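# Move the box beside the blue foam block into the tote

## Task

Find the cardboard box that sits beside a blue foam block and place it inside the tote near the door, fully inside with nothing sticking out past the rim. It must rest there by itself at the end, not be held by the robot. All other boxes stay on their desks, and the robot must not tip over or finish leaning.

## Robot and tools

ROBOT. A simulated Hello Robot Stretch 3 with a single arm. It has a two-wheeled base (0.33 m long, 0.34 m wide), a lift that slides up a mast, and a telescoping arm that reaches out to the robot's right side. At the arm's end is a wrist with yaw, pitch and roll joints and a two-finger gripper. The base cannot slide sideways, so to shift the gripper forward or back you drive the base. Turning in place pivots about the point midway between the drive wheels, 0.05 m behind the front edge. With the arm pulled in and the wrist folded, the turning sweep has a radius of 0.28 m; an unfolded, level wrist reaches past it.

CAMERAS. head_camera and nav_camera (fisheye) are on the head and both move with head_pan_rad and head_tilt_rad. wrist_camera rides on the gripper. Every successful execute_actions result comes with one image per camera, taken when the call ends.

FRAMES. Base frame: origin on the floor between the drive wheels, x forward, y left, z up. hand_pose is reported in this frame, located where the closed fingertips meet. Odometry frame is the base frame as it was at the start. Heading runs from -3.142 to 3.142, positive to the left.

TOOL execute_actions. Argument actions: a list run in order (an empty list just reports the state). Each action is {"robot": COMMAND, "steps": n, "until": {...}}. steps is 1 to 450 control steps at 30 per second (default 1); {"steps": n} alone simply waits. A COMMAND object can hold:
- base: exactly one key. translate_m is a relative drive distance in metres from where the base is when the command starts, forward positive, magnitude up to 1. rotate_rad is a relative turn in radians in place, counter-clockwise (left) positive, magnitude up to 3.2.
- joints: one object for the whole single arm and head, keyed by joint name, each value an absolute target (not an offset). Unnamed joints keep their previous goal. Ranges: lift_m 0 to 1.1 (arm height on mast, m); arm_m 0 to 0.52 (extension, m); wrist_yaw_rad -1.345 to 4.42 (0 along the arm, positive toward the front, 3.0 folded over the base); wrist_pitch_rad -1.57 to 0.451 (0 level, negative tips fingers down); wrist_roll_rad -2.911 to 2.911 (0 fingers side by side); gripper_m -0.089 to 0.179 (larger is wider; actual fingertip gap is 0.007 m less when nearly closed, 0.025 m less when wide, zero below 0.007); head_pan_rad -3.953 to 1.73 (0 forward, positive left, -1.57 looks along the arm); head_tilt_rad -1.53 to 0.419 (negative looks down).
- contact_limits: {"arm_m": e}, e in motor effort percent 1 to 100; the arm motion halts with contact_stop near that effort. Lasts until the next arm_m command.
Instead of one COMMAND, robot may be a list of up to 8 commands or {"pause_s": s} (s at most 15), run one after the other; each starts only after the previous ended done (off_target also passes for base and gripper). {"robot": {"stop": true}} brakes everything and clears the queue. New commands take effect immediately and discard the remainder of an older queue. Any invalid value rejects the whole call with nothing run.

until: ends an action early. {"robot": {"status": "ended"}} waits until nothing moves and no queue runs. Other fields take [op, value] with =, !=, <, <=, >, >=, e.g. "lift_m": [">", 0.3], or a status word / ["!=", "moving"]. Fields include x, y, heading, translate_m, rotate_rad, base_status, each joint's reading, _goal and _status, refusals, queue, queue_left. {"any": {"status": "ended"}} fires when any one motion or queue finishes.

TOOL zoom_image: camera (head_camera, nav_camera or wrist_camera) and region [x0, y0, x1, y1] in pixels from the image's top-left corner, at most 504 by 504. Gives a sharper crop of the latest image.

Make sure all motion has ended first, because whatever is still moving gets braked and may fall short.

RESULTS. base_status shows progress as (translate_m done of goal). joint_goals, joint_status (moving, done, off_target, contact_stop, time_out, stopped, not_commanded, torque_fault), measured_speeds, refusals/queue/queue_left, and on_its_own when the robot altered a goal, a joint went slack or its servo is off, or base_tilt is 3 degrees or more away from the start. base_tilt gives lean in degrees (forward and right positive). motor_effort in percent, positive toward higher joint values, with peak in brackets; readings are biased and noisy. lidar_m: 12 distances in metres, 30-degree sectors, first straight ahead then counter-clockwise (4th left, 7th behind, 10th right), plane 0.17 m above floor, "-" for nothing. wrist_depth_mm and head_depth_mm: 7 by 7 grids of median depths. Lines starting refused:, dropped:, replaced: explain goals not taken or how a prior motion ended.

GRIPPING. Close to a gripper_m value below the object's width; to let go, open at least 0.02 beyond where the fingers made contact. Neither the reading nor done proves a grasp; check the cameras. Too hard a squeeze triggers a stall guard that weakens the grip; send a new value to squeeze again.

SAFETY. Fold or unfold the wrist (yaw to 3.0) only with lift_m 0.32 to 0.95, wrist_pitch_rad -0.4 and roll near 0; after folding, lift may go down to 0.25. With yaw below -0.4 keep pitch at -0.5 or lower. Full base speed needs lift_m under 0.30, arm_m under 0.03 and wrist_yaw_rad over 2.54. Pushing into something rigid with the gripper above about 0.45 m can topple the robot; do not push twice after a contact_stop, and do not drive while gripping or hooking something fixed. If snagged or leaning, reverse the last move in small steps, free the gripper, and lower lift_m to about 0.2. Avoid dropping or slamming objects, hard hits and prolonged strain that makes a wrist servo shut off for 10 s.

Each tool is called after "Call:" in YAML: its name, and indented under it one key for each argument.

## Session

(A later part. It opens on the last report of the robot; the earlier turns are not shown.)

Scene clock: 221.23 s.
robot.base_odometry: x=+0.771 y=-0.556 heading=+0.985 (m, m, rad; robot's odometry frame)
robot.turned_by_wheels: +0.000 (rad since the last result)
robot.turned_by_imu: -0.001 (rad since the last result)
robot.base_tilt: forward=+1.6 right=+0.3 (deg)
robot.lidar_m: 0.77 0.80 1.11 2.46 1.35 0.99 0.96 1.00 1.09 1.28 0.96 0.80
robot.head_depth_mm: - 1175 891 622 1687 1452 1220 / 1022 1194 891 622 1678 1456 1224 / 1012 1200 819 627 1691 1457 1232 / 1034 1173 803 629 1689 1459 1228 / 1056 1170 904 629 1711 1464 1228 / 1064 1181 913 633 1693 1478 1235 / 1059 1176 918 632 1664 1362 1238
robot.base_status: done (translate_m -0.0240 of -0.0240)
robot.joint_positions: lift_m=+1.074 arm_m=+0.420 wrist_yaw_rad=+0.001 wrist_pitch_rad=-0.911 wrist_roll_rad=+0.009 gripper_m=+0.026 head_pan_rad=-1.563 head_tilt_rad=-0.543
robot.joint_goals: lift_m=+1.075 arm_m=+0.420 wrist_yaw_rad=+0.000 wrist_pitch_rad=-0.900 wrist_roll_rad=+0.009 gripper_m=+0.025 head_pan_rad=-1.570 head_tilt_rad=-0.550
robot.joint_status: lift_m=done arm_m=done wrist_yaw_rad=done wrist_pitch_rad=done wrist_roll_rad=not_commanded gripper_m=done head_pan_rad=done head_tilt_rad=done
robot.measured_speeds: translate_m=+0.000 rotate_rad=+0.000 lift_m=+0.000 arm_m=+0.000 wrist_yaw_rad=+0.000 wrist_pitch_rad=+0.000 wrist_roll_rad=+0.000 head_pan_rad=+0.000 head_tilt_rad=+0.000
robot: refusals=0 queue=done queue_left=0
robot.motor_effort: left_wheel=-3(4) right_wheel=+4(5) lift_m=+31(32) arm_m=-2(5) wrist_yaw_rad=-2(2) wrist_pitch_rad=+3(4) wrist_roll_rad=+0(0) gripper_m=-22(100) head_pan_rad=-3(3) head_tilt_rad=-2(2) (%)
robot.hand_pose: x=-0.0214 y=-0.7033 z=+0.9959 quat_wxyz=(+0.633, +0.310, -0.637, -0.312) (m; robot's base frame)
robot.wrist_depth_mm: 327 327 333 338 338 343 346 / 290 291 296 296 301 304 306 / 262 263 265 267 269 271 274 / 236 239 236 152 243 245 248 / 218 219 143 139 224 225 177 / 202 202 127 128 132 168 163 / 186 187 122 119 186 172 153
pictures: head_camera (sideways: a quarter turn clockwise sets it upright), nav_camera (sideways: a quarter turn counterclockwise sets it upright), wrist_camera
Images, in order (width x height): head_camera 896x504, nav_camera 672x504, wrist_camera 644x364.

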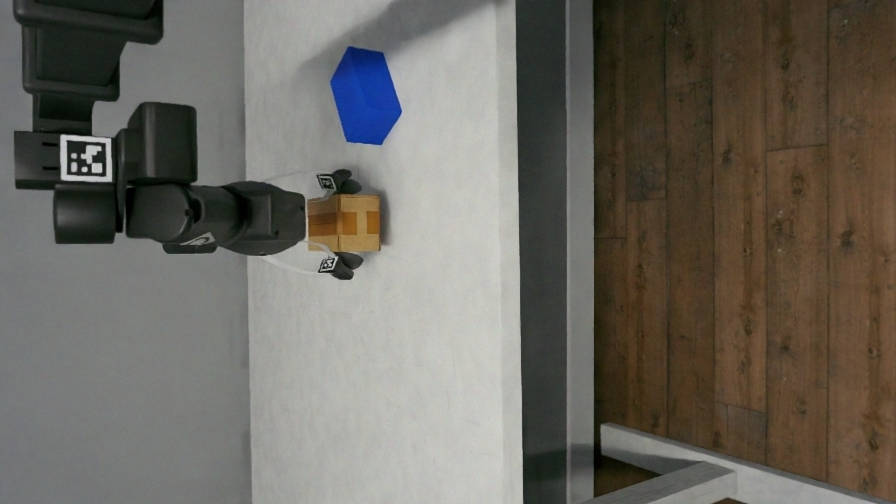

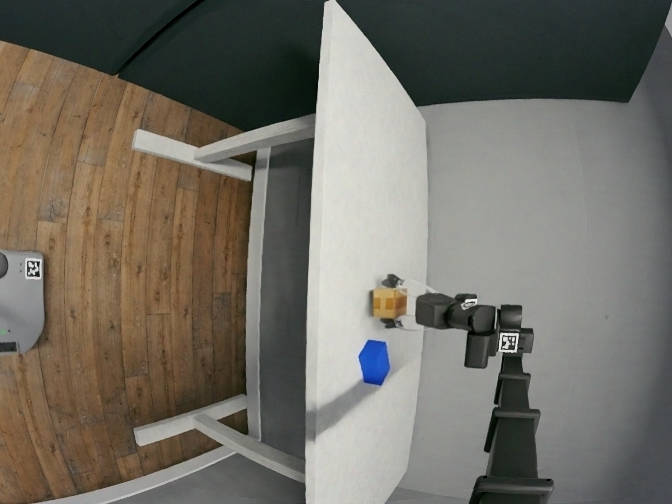

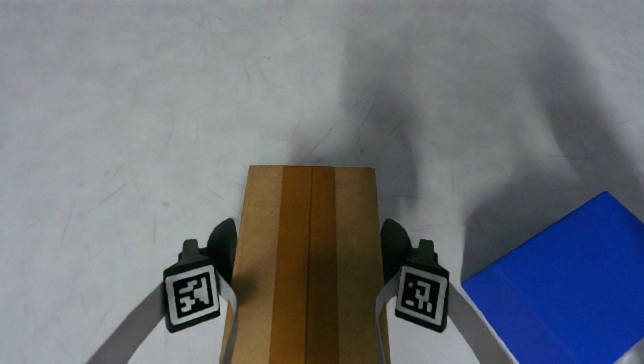

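Call:
execute_actions:
  actions:
    - {"robot":{"joints":{"arm_m":0.0}},"steps":200,"until":{"robot":{"arm_m":["<",0.2]}}}
    - {"robot":{"base":{"rotate_rad":-1.545}},"steps":200,"until":{"robot":{"arm_m":["<",0.11]}}}
    - {"robot":{"joints":{"lift_m":0.285}},"steps":200,"until":{"robot":{"lift_m":["<",0.9]}}}
    - {"robot":{"joints":{"wrist_pitch_rad":-0.4,"head_pan_rad":-2.6,"head_tilt_rad":-0.9}},"steps":200,"until":{"robot":{"base_status":["!=","moving"]}}}
    - {"robot":{"base":{"translate_m":-1.0},"joints":{"wrist_yaw_rad":2.62}},"steps":300,"until":{"robot":{"lift_m":["<",0.295]}}}
    - {"robot":{"base":{"translate_m":-1.0}},"steps":300,"until":{"robot":{"status":"ended"}}}

Scene clock: 251.30 s.
robot.base_odometry: x=-0.438 y=+0.202 heading=-0.560 (m, m, rad; robot's odometry frame)
robot.turned_by_wheels: -1.545 (rad since the last result)
robot.turned_by_imu: -1.532 (rad since the last result)
robot.base_tilt: forward=+1.6 right=+0.3 (deg)
robot.lidar_m: 2.31 1.13 0.85 0.83 1.44 1.07 1.04 1.09 0.92 0.89 0.94 1.34
robot.head_depth_mm: 935 1068 1252 1496 1384 1231 - / 993 1148 1365 1574 1388 1248 - / 1066 1244 1493 1612 1375 1230 - / 1148 1363 1674 1605 1369 1239 - / 1216 1421 1693 1613 1387 1230 - / 1107 1251 1429 1545 1395 1230 1126 / 987 1102 1228 1409 1402 1242 1110
robot.base_status: done (translate_m -1.0000 of -1.0000)
robot.joint_positions: lift_m=+0.286 arm_m=+0.000 wrist_yaw_rad=+2.618 wrist_pitch_rad=-0.428 wrist_roll_rad=+0.009 gripper_m=+0.026 head_pan_rad=-2.593 head_tilt_rad=-0.889
robot.joint_goals: lift_m=+0.285 arm_m=+0.000 wrist_yaw_rad=+2.620 wrist_pitch_rad=-0.400 wrist_roll_rad=+0.009 gripper_m=+0.025 head_pan_rad=-2.600 head_tilt_rad=-0.900
robot.joint_status: lift_m=done arm_m=done wrist_yaw_rad=done wrist_pitch_rad=done wrist_roll_rad=not_commanded gripper_m=done head_pan_rad=done head_tilt_rad=done
robot.measured_speeds: translate_m=+0.000 rotate_rad=+0.000 lift_m=+0.000 arm_m=+0.000 wrist_yaw_rad=+0.000 wrist_pitch_rad=+0.000 wrist_roll_rad=+0.000 head_pan_rad=+0.000 head_tilt_rad=+0.000
robot: refusals=0 queue=done queue_left=0
robot.motor_effort: left_wheel=+3(6) right_wheel=-5(15) lift_m=+12(33) arm_m=-4(4) wrist_yaw_rad=+3(6) wrist_pitch_rad=+9(10) wrist_roll_rad=+0(0) gripper_m=-22(23) head_pan_rad=-3(35) head_tilt_rad=-3(24) (%)
robot.hand_pose: x=+0.0904 y=+0.0480 z=+0.2961 quat_wxyz=(+0.324, +0.709, -0.035, +0.626) (m; robot's base frame)
robot.wrist_depth_mm: - 726 821 916 - - - / - 780 888 998 - - - / - 839 942 - - - - / 783 781 751 152 804 815 829 / 615 636 143 138 644 639 647 / 523 520 127 127 133 534 531 / - - 118 118 435 461 456
pictures: head_camera (sideways: a quarter turn clockwise sets it upright), nav_camera (sideways: a quarter turn counterclockwise sets it upright), wrist_camera
Images, in order (width x height): head_camera 896x504, nav_camera 672x504, wrist_camera 644x364.

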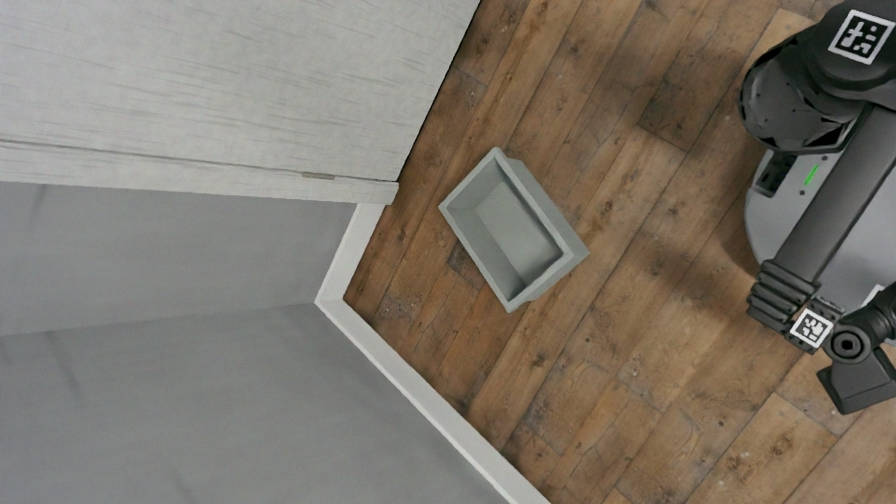

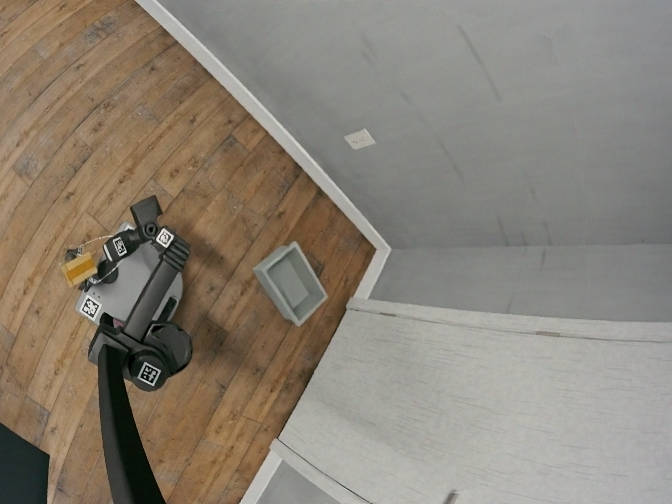

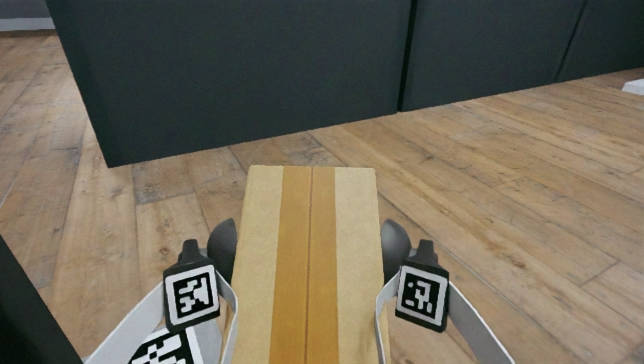

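Call:
execute_actions:
  actions:
    - {"robot":[{"base":{"rotate_rad":-0.1},"joints":{"head_pan_rad":-1.65,"head_tilt_rad":-1.1}},{"base":{"translate_m":-0.572}}],"steps":300,"until":{"robot":{"translate_m":["<",-0.5],"queue_left":["=",0]}}}
    - {"robot":{"joints":{"wrist_yaw_rad":-0.21,"arm_m":0.173,"lift_m":0.3}},"steps":100,"until":{"robot":{"wrist_yaw_rad":["<",1.2]}}}
    - {"robot":{"joints":{"wrist_pitch_rad":-0.9}},"steps":100,"until":{"robot":{"status":"ended"}}}

Scene clock: 304.43 s.
robot.base_odometry: x=-0.890 y=+0.552 heading=-0.660 (m, m, rad; robot's odometry frame)
robot.turned_by_wheels: -0.100 (rad since the last result)
robot.turned_by_imu: -0.100 (rad since the last result)
robot.base_tilt: forward=+1.7 right=+0.3 (deg)
robot.lidar_m: 2.87 1.21 0.93 2.38 0.74 0.50 0.47 0.49 0.64 0.92 0.95 1.25
robot.head_depth_mm: 965 1096 1181 1237 1260 1176 - / 958 1197 1472 1411 1290 1214 - / 939 1166 1488 1425 1259 - - / 921 1143 1460 1434 1285 1212 1100 / 907 1114 1450 1420 1284 1194 1093 / 893 1085 1396 1421 1302 1196 1099 / 876 1065 1369 1427 1303 1191 1111
robot.base_status: done (translate_m -0.5720 of -0.5720)
robot.joint_positions: lift_m=+0.299 arm_m=+0.173 wrist_yaw_rad=-0.207 wrist_pitch_rad=-0.910 wrist_roll_rad=+0.009 gripper_m=+0.026 head_pan_rad=-1.656 head_tilt_rad=-1.086
robot.joint_goals: lift_m=+0.300 arm_m=+0.173 wrist_yaw_rad=-0.210 wrist_pitch_rad=-0.900 wrist_roll_rad=+0.009 gripper_m=+0.025 head_pan_rad=-1.650 head_tilt_rad=-1.100
robot.joint_status: lift_m=done arm_m=done wrist_yaw_rad=done wrist_pitch_rad=done wrist_roll_rad=not_commanded gripper_m=done head_pan_rad=done head_tilt_rad=done
robot.measured_speeds: translate_m=+0.000 rotate_rad=+0.000 lift_m=+0.000 arm_m=+0.000 wrist_yaw_rad=+0.000 wrist_pitch_rad=+0.000 wrist_roll_rad=+0.000 head_pan_rad=+0.000 head_tilt_rad=+0.000
robot: refusals=0 queue=done queue_left=0
robot.motor_effort: left_wheel=+2(8) right_wheel=-5(15) lift_m=+31(30) arm_m=+5(5) wrist_yaw_rad=-3(5) wrist_pitch_rad=+3(9) wrist_roll_rad=+0(0) gripper_m=-23(22) head_pan_rad=+2(35) head_tilt_rad=-5(17) (%)
robot.hand_pose: x=-0.0500 y=-0.4528 z=+0.2209 quat_wxyz=(+0.597, +0.242, -0.666, -0.376) (m; robot's base frame)
robot.wrist_depth_mm: 479 495 541 585 610 537 416 / 520 538 548 549 559 537 422 / 482 488 491 484 499 500 406 / 439 438 434 152 448 457 435 / 401 396 143 139 291 417 408 / 371 363 127 128 132 310 384 / 345 286 121 118 339 302 357
pictures: head_camera (sideways: a quarter turn clockwise sets it upright), nav_camera (sideways: a quarter turn counterclockwise sets it upright), wrist_camera
Images, in order (width x height): head_camera 896x504, nav_camera 672x504, wrist_camera 644x364.

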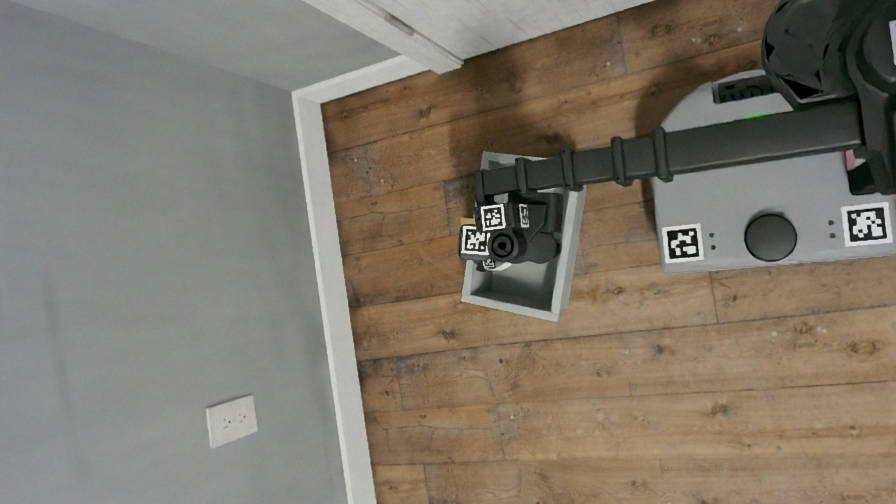

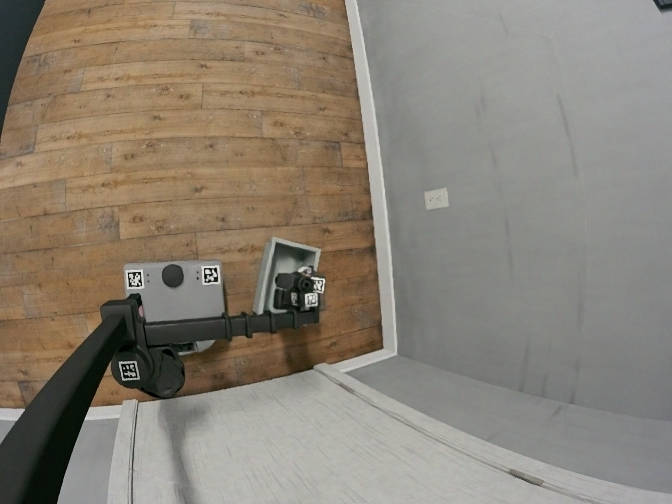

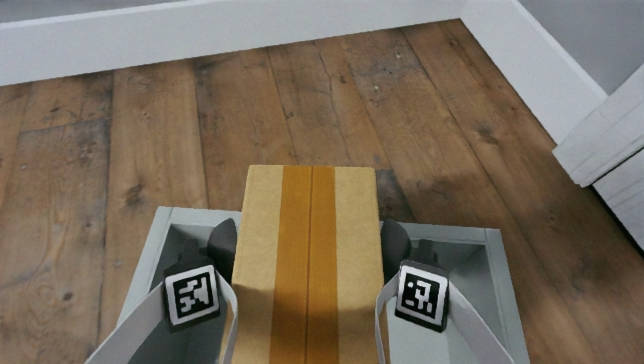

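Call:
execute_actions:
  actions:
    - {"robot":{"joints":{"arm_m":0.168,"wrist_yaw_rad":-0.26,"lift_m":0.114}},"steps":150,"until":{"robot":{"status":"ended"}}}

Scene clock: 320.10 s.
robot.base_odometry: x=-0.890 y=+0.552 heading=-0.660 (m, m, rad; robot's odometry frame)
robot.turned_by_wheels: +0.000 (rad since the last result)
robot.turned_by_imu: -0.001 (rad since the last result)
robot.base_tilt: forward=+1.7 right=+0.3 (deg)
robot.lidar_m: 2.85 1.21 0.93 2.39 0.74 0.50 0.47 0.49 0.64 0.92 0.95 1.25
robot.head_depth_mm: 959 1095 1176 1235 1244 1185 1090 / 957 1195 1475 1418 1292 1204 - / 935 1167 1483 1416 1269 - - / 920 1141 1455 1411 1268 1224 1093 / 904 1108 1438 1417 1274 1186 1098 / 887 1091 1407 1420 1297 1185 1103 / 873 1070 1365 1419 1298 1198 1104
robot.base_status: done (translate_m -0.5720 of -0.5720)
robot.joint_positions: lift_m=+0.115 arm_m=+0.168 wrist_yaw_rad=-0.257 wrist_pitch_rad=-0.911 wrist_roll_rad=+0.009 gripper_m=+0.026 head_pan_rad=-1.656 head_tilt_rad=-1.086
robot.joint_goals: lift_m=+0.114 arm_m=+0.168 wrist_yaw_rad=-0.260 wrist_pitch_rad=-0.900 wrist_roll_rad=+0.009 gripper_m=+0.025 head_pan_rad=-1.650 head_tilt_rad=-1.100
robot.joint_status: lift_m=done arm_m=done wrist_yaw_rad=done wrist_pitch_rad=done wrist_roll_rad=not_commanded gripper_m=done head_pan_rad=done head_tilt_rad=done
robot.measured_speeds: translate_m=+0.000 rotate_rad=+0.000 lift_m=+0.000 arm_m=+0.000 wrist_yaw_rad=+0.000 wrist_pitch_rad=+0.000 wrist_roll_rad=+0.000 head_pan_rad=+0.000 head_tilt_rad=+0.000
robot: refusals=0 queue=done queue_left=0
robot.motor_effort: left_wheel=+2(2) right_wheel=-6(5) lift_m=+12(29) arm_m=-4(5) wrist_yaw_rad=-3(4) wrist_pitch_rad=+4(4) wrist_roll_rad=+0(0) gripper_m=-22(22) head_pan_rad=+2(3) head_tilt_rad=-4(5) (%)
robot.hand_pose: x=-0.0567 y=-0.4466 z=+0.0361 quat_wxyz=(+0.587, +0.226, -0.672, -0.391) (m; robot's base frame)
robot.wrist_depth_mm: 129 129 128 128 130 131 133 / 143 142 142 141 140 140 139 / 167 173 172 170 169 169 155 / 179 217 207 152 213 203 156 / 180 207 142 139 212 208 155 / 180 191 127 128 133 195 155 / 173 177 121 118 177 181 154
pictures: head_camera (sideways: a quarter turn clockwise sets it upright), nav_camera (sideways: a quarter turn counterclockwise sets it upright), wrist_camera
Images, in order (width x height): head_camera 896x504, nav_camera 672x504, wrist_camera 644x364.

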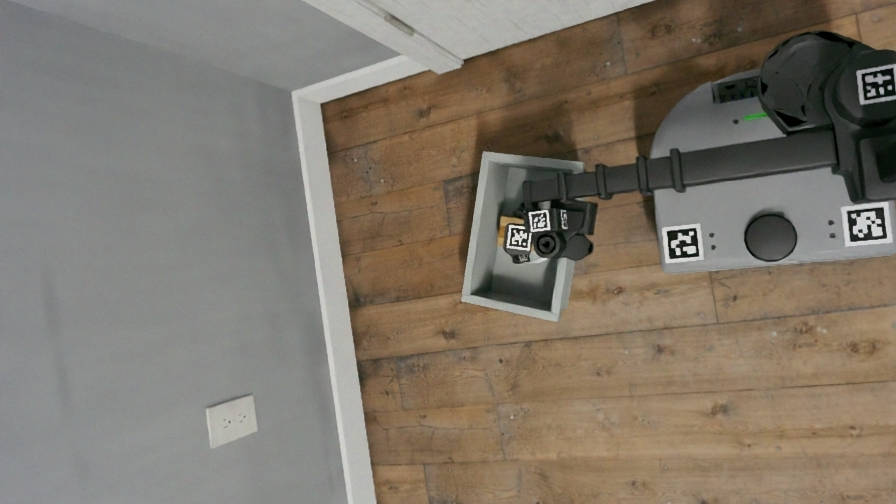

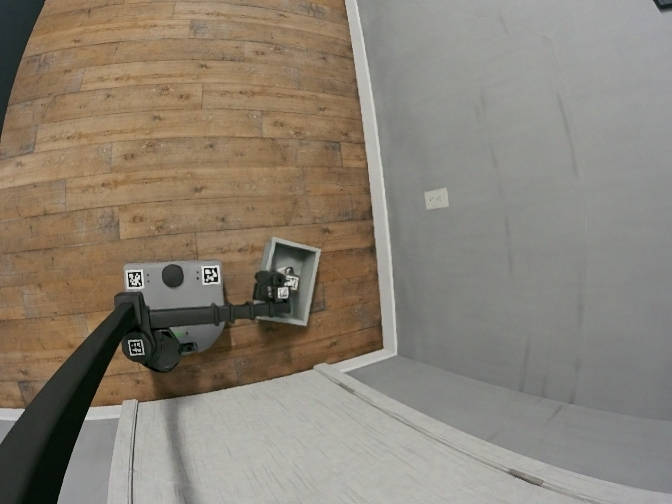

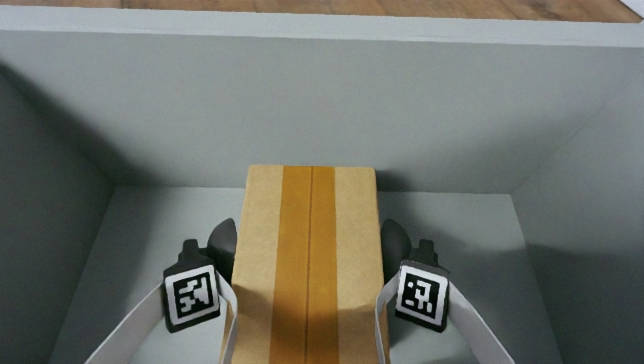

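Call:
execute_actions:
  actions:
    - {"robot":{"joints":{"arm_m":0.174,"lift_m":0.098}},"steps":150,"until":{"robot":{"status":"ended"}}}

Scene clock: 327.93 s.
robot.base_odometry: x=-0.890 y=+0.552 heading=-0.660 (m, m, rad; robot's odometry frame)
robot.turned_by_wheels: +0.000 (rad since the last result)
robot.turned_by_imu: -0.001 (rad since the last result)
robot.base_tilt: forward=+1.7 right=+0.3 (deg)
robot.lidar_m: 2.86 1.20 0.93 2.38 0.74 0.50 0.47 0.49 0.64 0.93 0.95 1.25
robot.head_depth_mm: 965 1098 1180 1235 1259 1184 1084 / 961 1191 1482 1412 1289 1211 - / 936 1169 1493 1414 1268 - - / 925 1137 1464 1412 1282 1208 1100 / 903 1126 1448 1416 1278 1185 1100 / 888 1087 1398 1424 1300 1191 1106 / 873 1071 1366 1426 1297 1195 1105
robot.base_status: done (translate_m -0.5720 of -0.5720)
robot.joint_positions: lift_m=+0.099 arm_m=+0.174 wrist_yaw_rad=-0.257 wrist_pitch_rad=-0.911 wrist_roll_rad=+0.009 gripper_m=+0.026 head_pan_rad=-1.656 head_tilt_rad=-1.086
robot.joint_goals: lift_m=+0.098 arm_m=+0.174 wrist_yaw_rad=-0.260 wrist_pitch_rad=-0.900 wrist_roll_rad=+0.009 gripper_m=+0.025 head_pan_rad=-1.650 head_tilt_rad=-1.100
robot.joint_status: lift_m=done arm_m=done wrist_yaw_rad=done wrist_pitch_rad=done wrist_roll_rad=not_commanded gripper_m=done head_pan_rad=done head_tilt_rad=done
robot.measured_speeds: translate_m=+0.000 rotate_rad=+0.000 lift_m=+0.000 arm_m=+0.000 wrist_yaw_rad=+0.000 wrist_pitch_rad=+0.000 wrist_roll_rad=+0.000 head_pan_rad=+0.000 head_tilt_rad=+0.000
robot: refusals=0 queue=done queue_left=0
robot.motor_effort: left_wheel=+2(2) right_wheel=-6(5) lift_m=+12(11) arm_m=+5(5) wrist_yaw_rad=-3(3) wrist_pitch_rad=+4(4) wrist_roll_rad=+0(0) gripper_m=-22(23) head_pan_rad=+3(3) head_tilt_rad=-4(5) (%)
robot.hand_pose: x=-0.0567 y=-0.4520 z=+0.0200 quat_wxyz=(+0.587, +0.226, -0.672, -0.392) (m; robot's base frame)
robot.wrist_depth_mm: 116 115 115 115 114 114 113 / 136 136 135 135 134 133 132 / 164 164 164 163 162 161 152 / 177 200 198 152 204 203 158 / 178 189 143 138 194 194 156 / 172 175 127 128 132 179 157 / 162 162 121 118 162 167 156
pictures: head_camera (sideways: a quarter turn clockwise sets it upright), nav_camera (sideways: a quarter turn counterclockwise sets it upright), wrist_camera
Images, in order (width x height): head_camera 896x504, nav_camera 672x504, wrist_camera 644x364.

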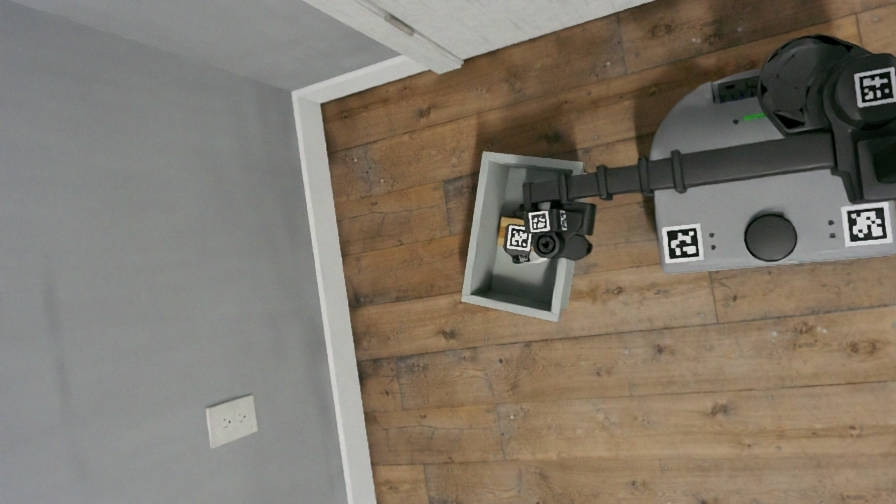

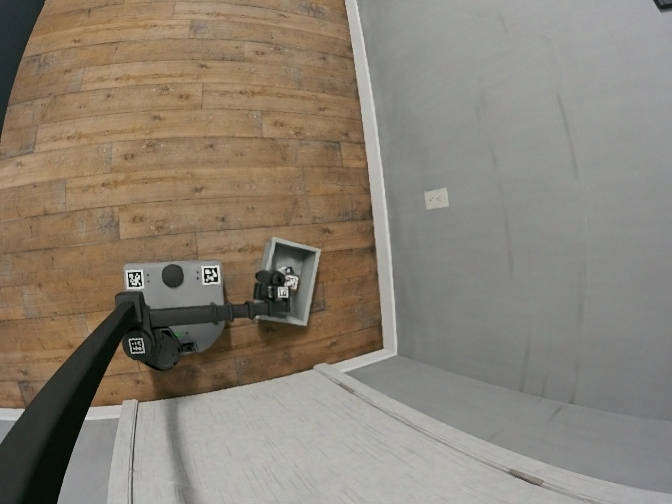

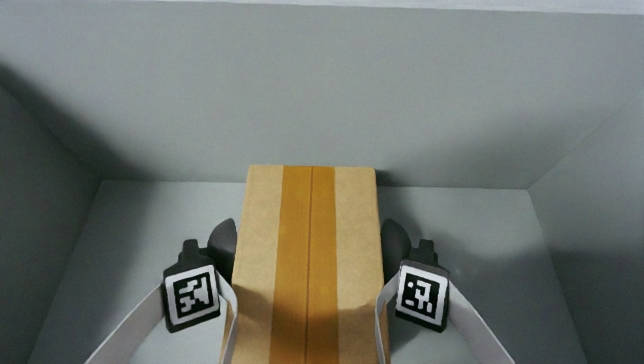

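The box is within 1–2 mm of the tote floor, so I'll release it and lift away.

Call:
execute_actions:
  actions:
    - {"robot":[{"joints":{"gripper_m":0.11}},{"joints":{"lift_m":0.23}}],"steps":150,"until":{"robot":{"status":"ended"}}}

Scene clock: 336.53 s.
robot.base_odometry: x=-0.890 y=+0.552 heading=-0.660 (m, m, rad; robot's odometry frame)
robot.turned_by_wheels: +0.000 (rad since the last result)
robot.turned_by_imu: -0.002 (rad since the last result)
robot.base_tilt: forward=+1.6 right=+0.3 (deg)
robot.lidar_m: 2.86 1.21 0.93 2.39 0.74 0.50 0.47 0.49 0.64 0.92 0.95 1.25
robot.head_depth_mm: 962 1104 1182 1233 1256 1193 - / 956 1197 1474 1412 1279 1204 - / 943 1170 1488 1422 1271 - - / 926 1134 1471 1434 1269 1213 1104 / 905 1113 1446 1427 1281 1194 1096 / 889 1091 1412 1419 1296 1188 1110 / 874 1066 1366 1434 1302 1193 1107
robot.base_status: done (translate_m -0.5720 of -0.5720)
robot.joint_positions: lift_m=+0.229 arm_m=+0.174 wrist_yaw_rad=-0.258 wrist_pitch_rad=-0.911 wrist_roll_rad=+0.009 gripper_m=+0.110 head_pan_rad=-1.656 head_tilt_rad=-1.086
robot.joint_goals: lift_m=+0.230 arm_m=+0.174 wrist_yaw_rad=-0.260 wrist_pitch_rad=-0.900 wrist_roll_rad=+0.009 gripper_m=+0.110 head_pan_rad=-1.650 head_tilt_rad=-1.100
robot.joint_status: lift_m=done arm_m=done wrist_yaw_rad=done wrist_pitch_rad=done wrist_roll_rad=not_commanded gripper_m=done head_pan_rad=done head_tilt_rad=done
robot.measured_speeds: translate_m=+0.000 rotate_rad=+0.000 lift_m=+0.000 arm_m=+0.000 wrist_yaw_rad=+0.000 wrist_pitch_rad=+0.000 wrist_roll_rad=+0.000 head_pan_rad=+0.000 head_tilt_rad=+0.000
robot: refusals=0 queue=done queue_left=0
robot.motor_effort: left_wheel=+2(2) right_wheel=-6(5) lift_m=+30(32) arm_m=+5(5) wrist_yaw_rad=-3(3) wrist_pitch_rad=+3(4) wrist_roll_rad=+0(0) gripper_m=+1(89) head_pan_rad=+2(2) head_tilt_rad=-4(5) (%)
robot.hand_pose: x=-0.0568 y=-0.4521 z=+0.1509 quat_wxyz=(+0.587, +0.225, -0.672, -0.391) (m; robot's base frame)
robot.wrist_depth_mm: 466 479 501 510 506 499 384 / 440 441 447 451 452 460 386 / 395 401 398 404 409 406 394 / 360 232 232 230 228 359 376 / 326 234 281 272 277 233 338 / 194 - 306 256 305 216 317 / 179 272 281 238 284 238 285
pictures: head_camera (sideways: a quarter turn clockwise sets it upright), nav_camera (sideways: a quarter turn counterclockwise sets it upright), wrist_camera
Images, in order (width x height): head_camera 896x504, nav_camera 672x504, wrist_camera 644x364.

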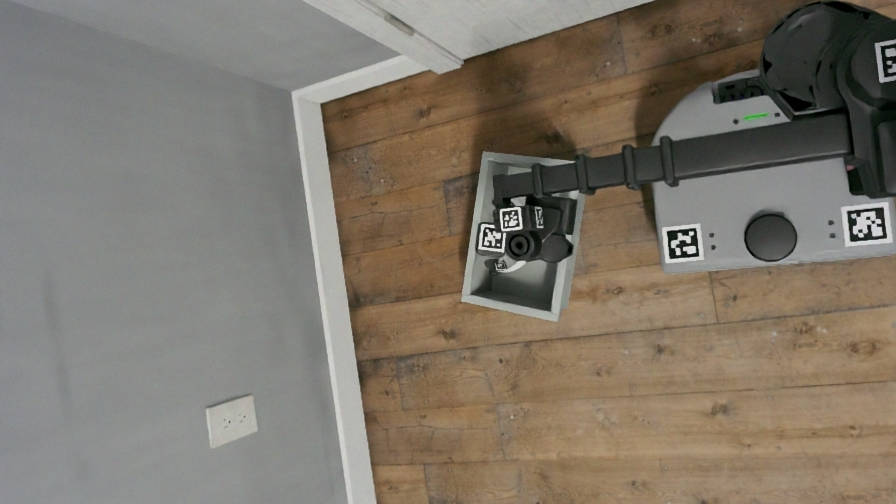

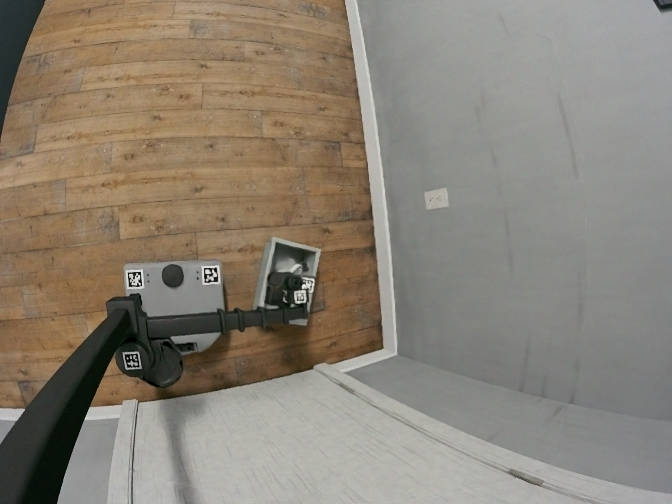

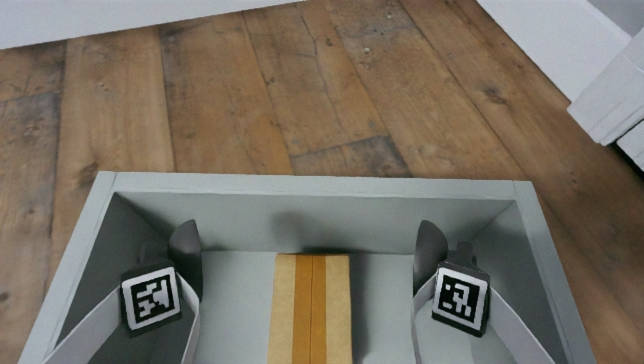

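Call:
finished_scene:
  scene: 2

The scene is finished: the task was done.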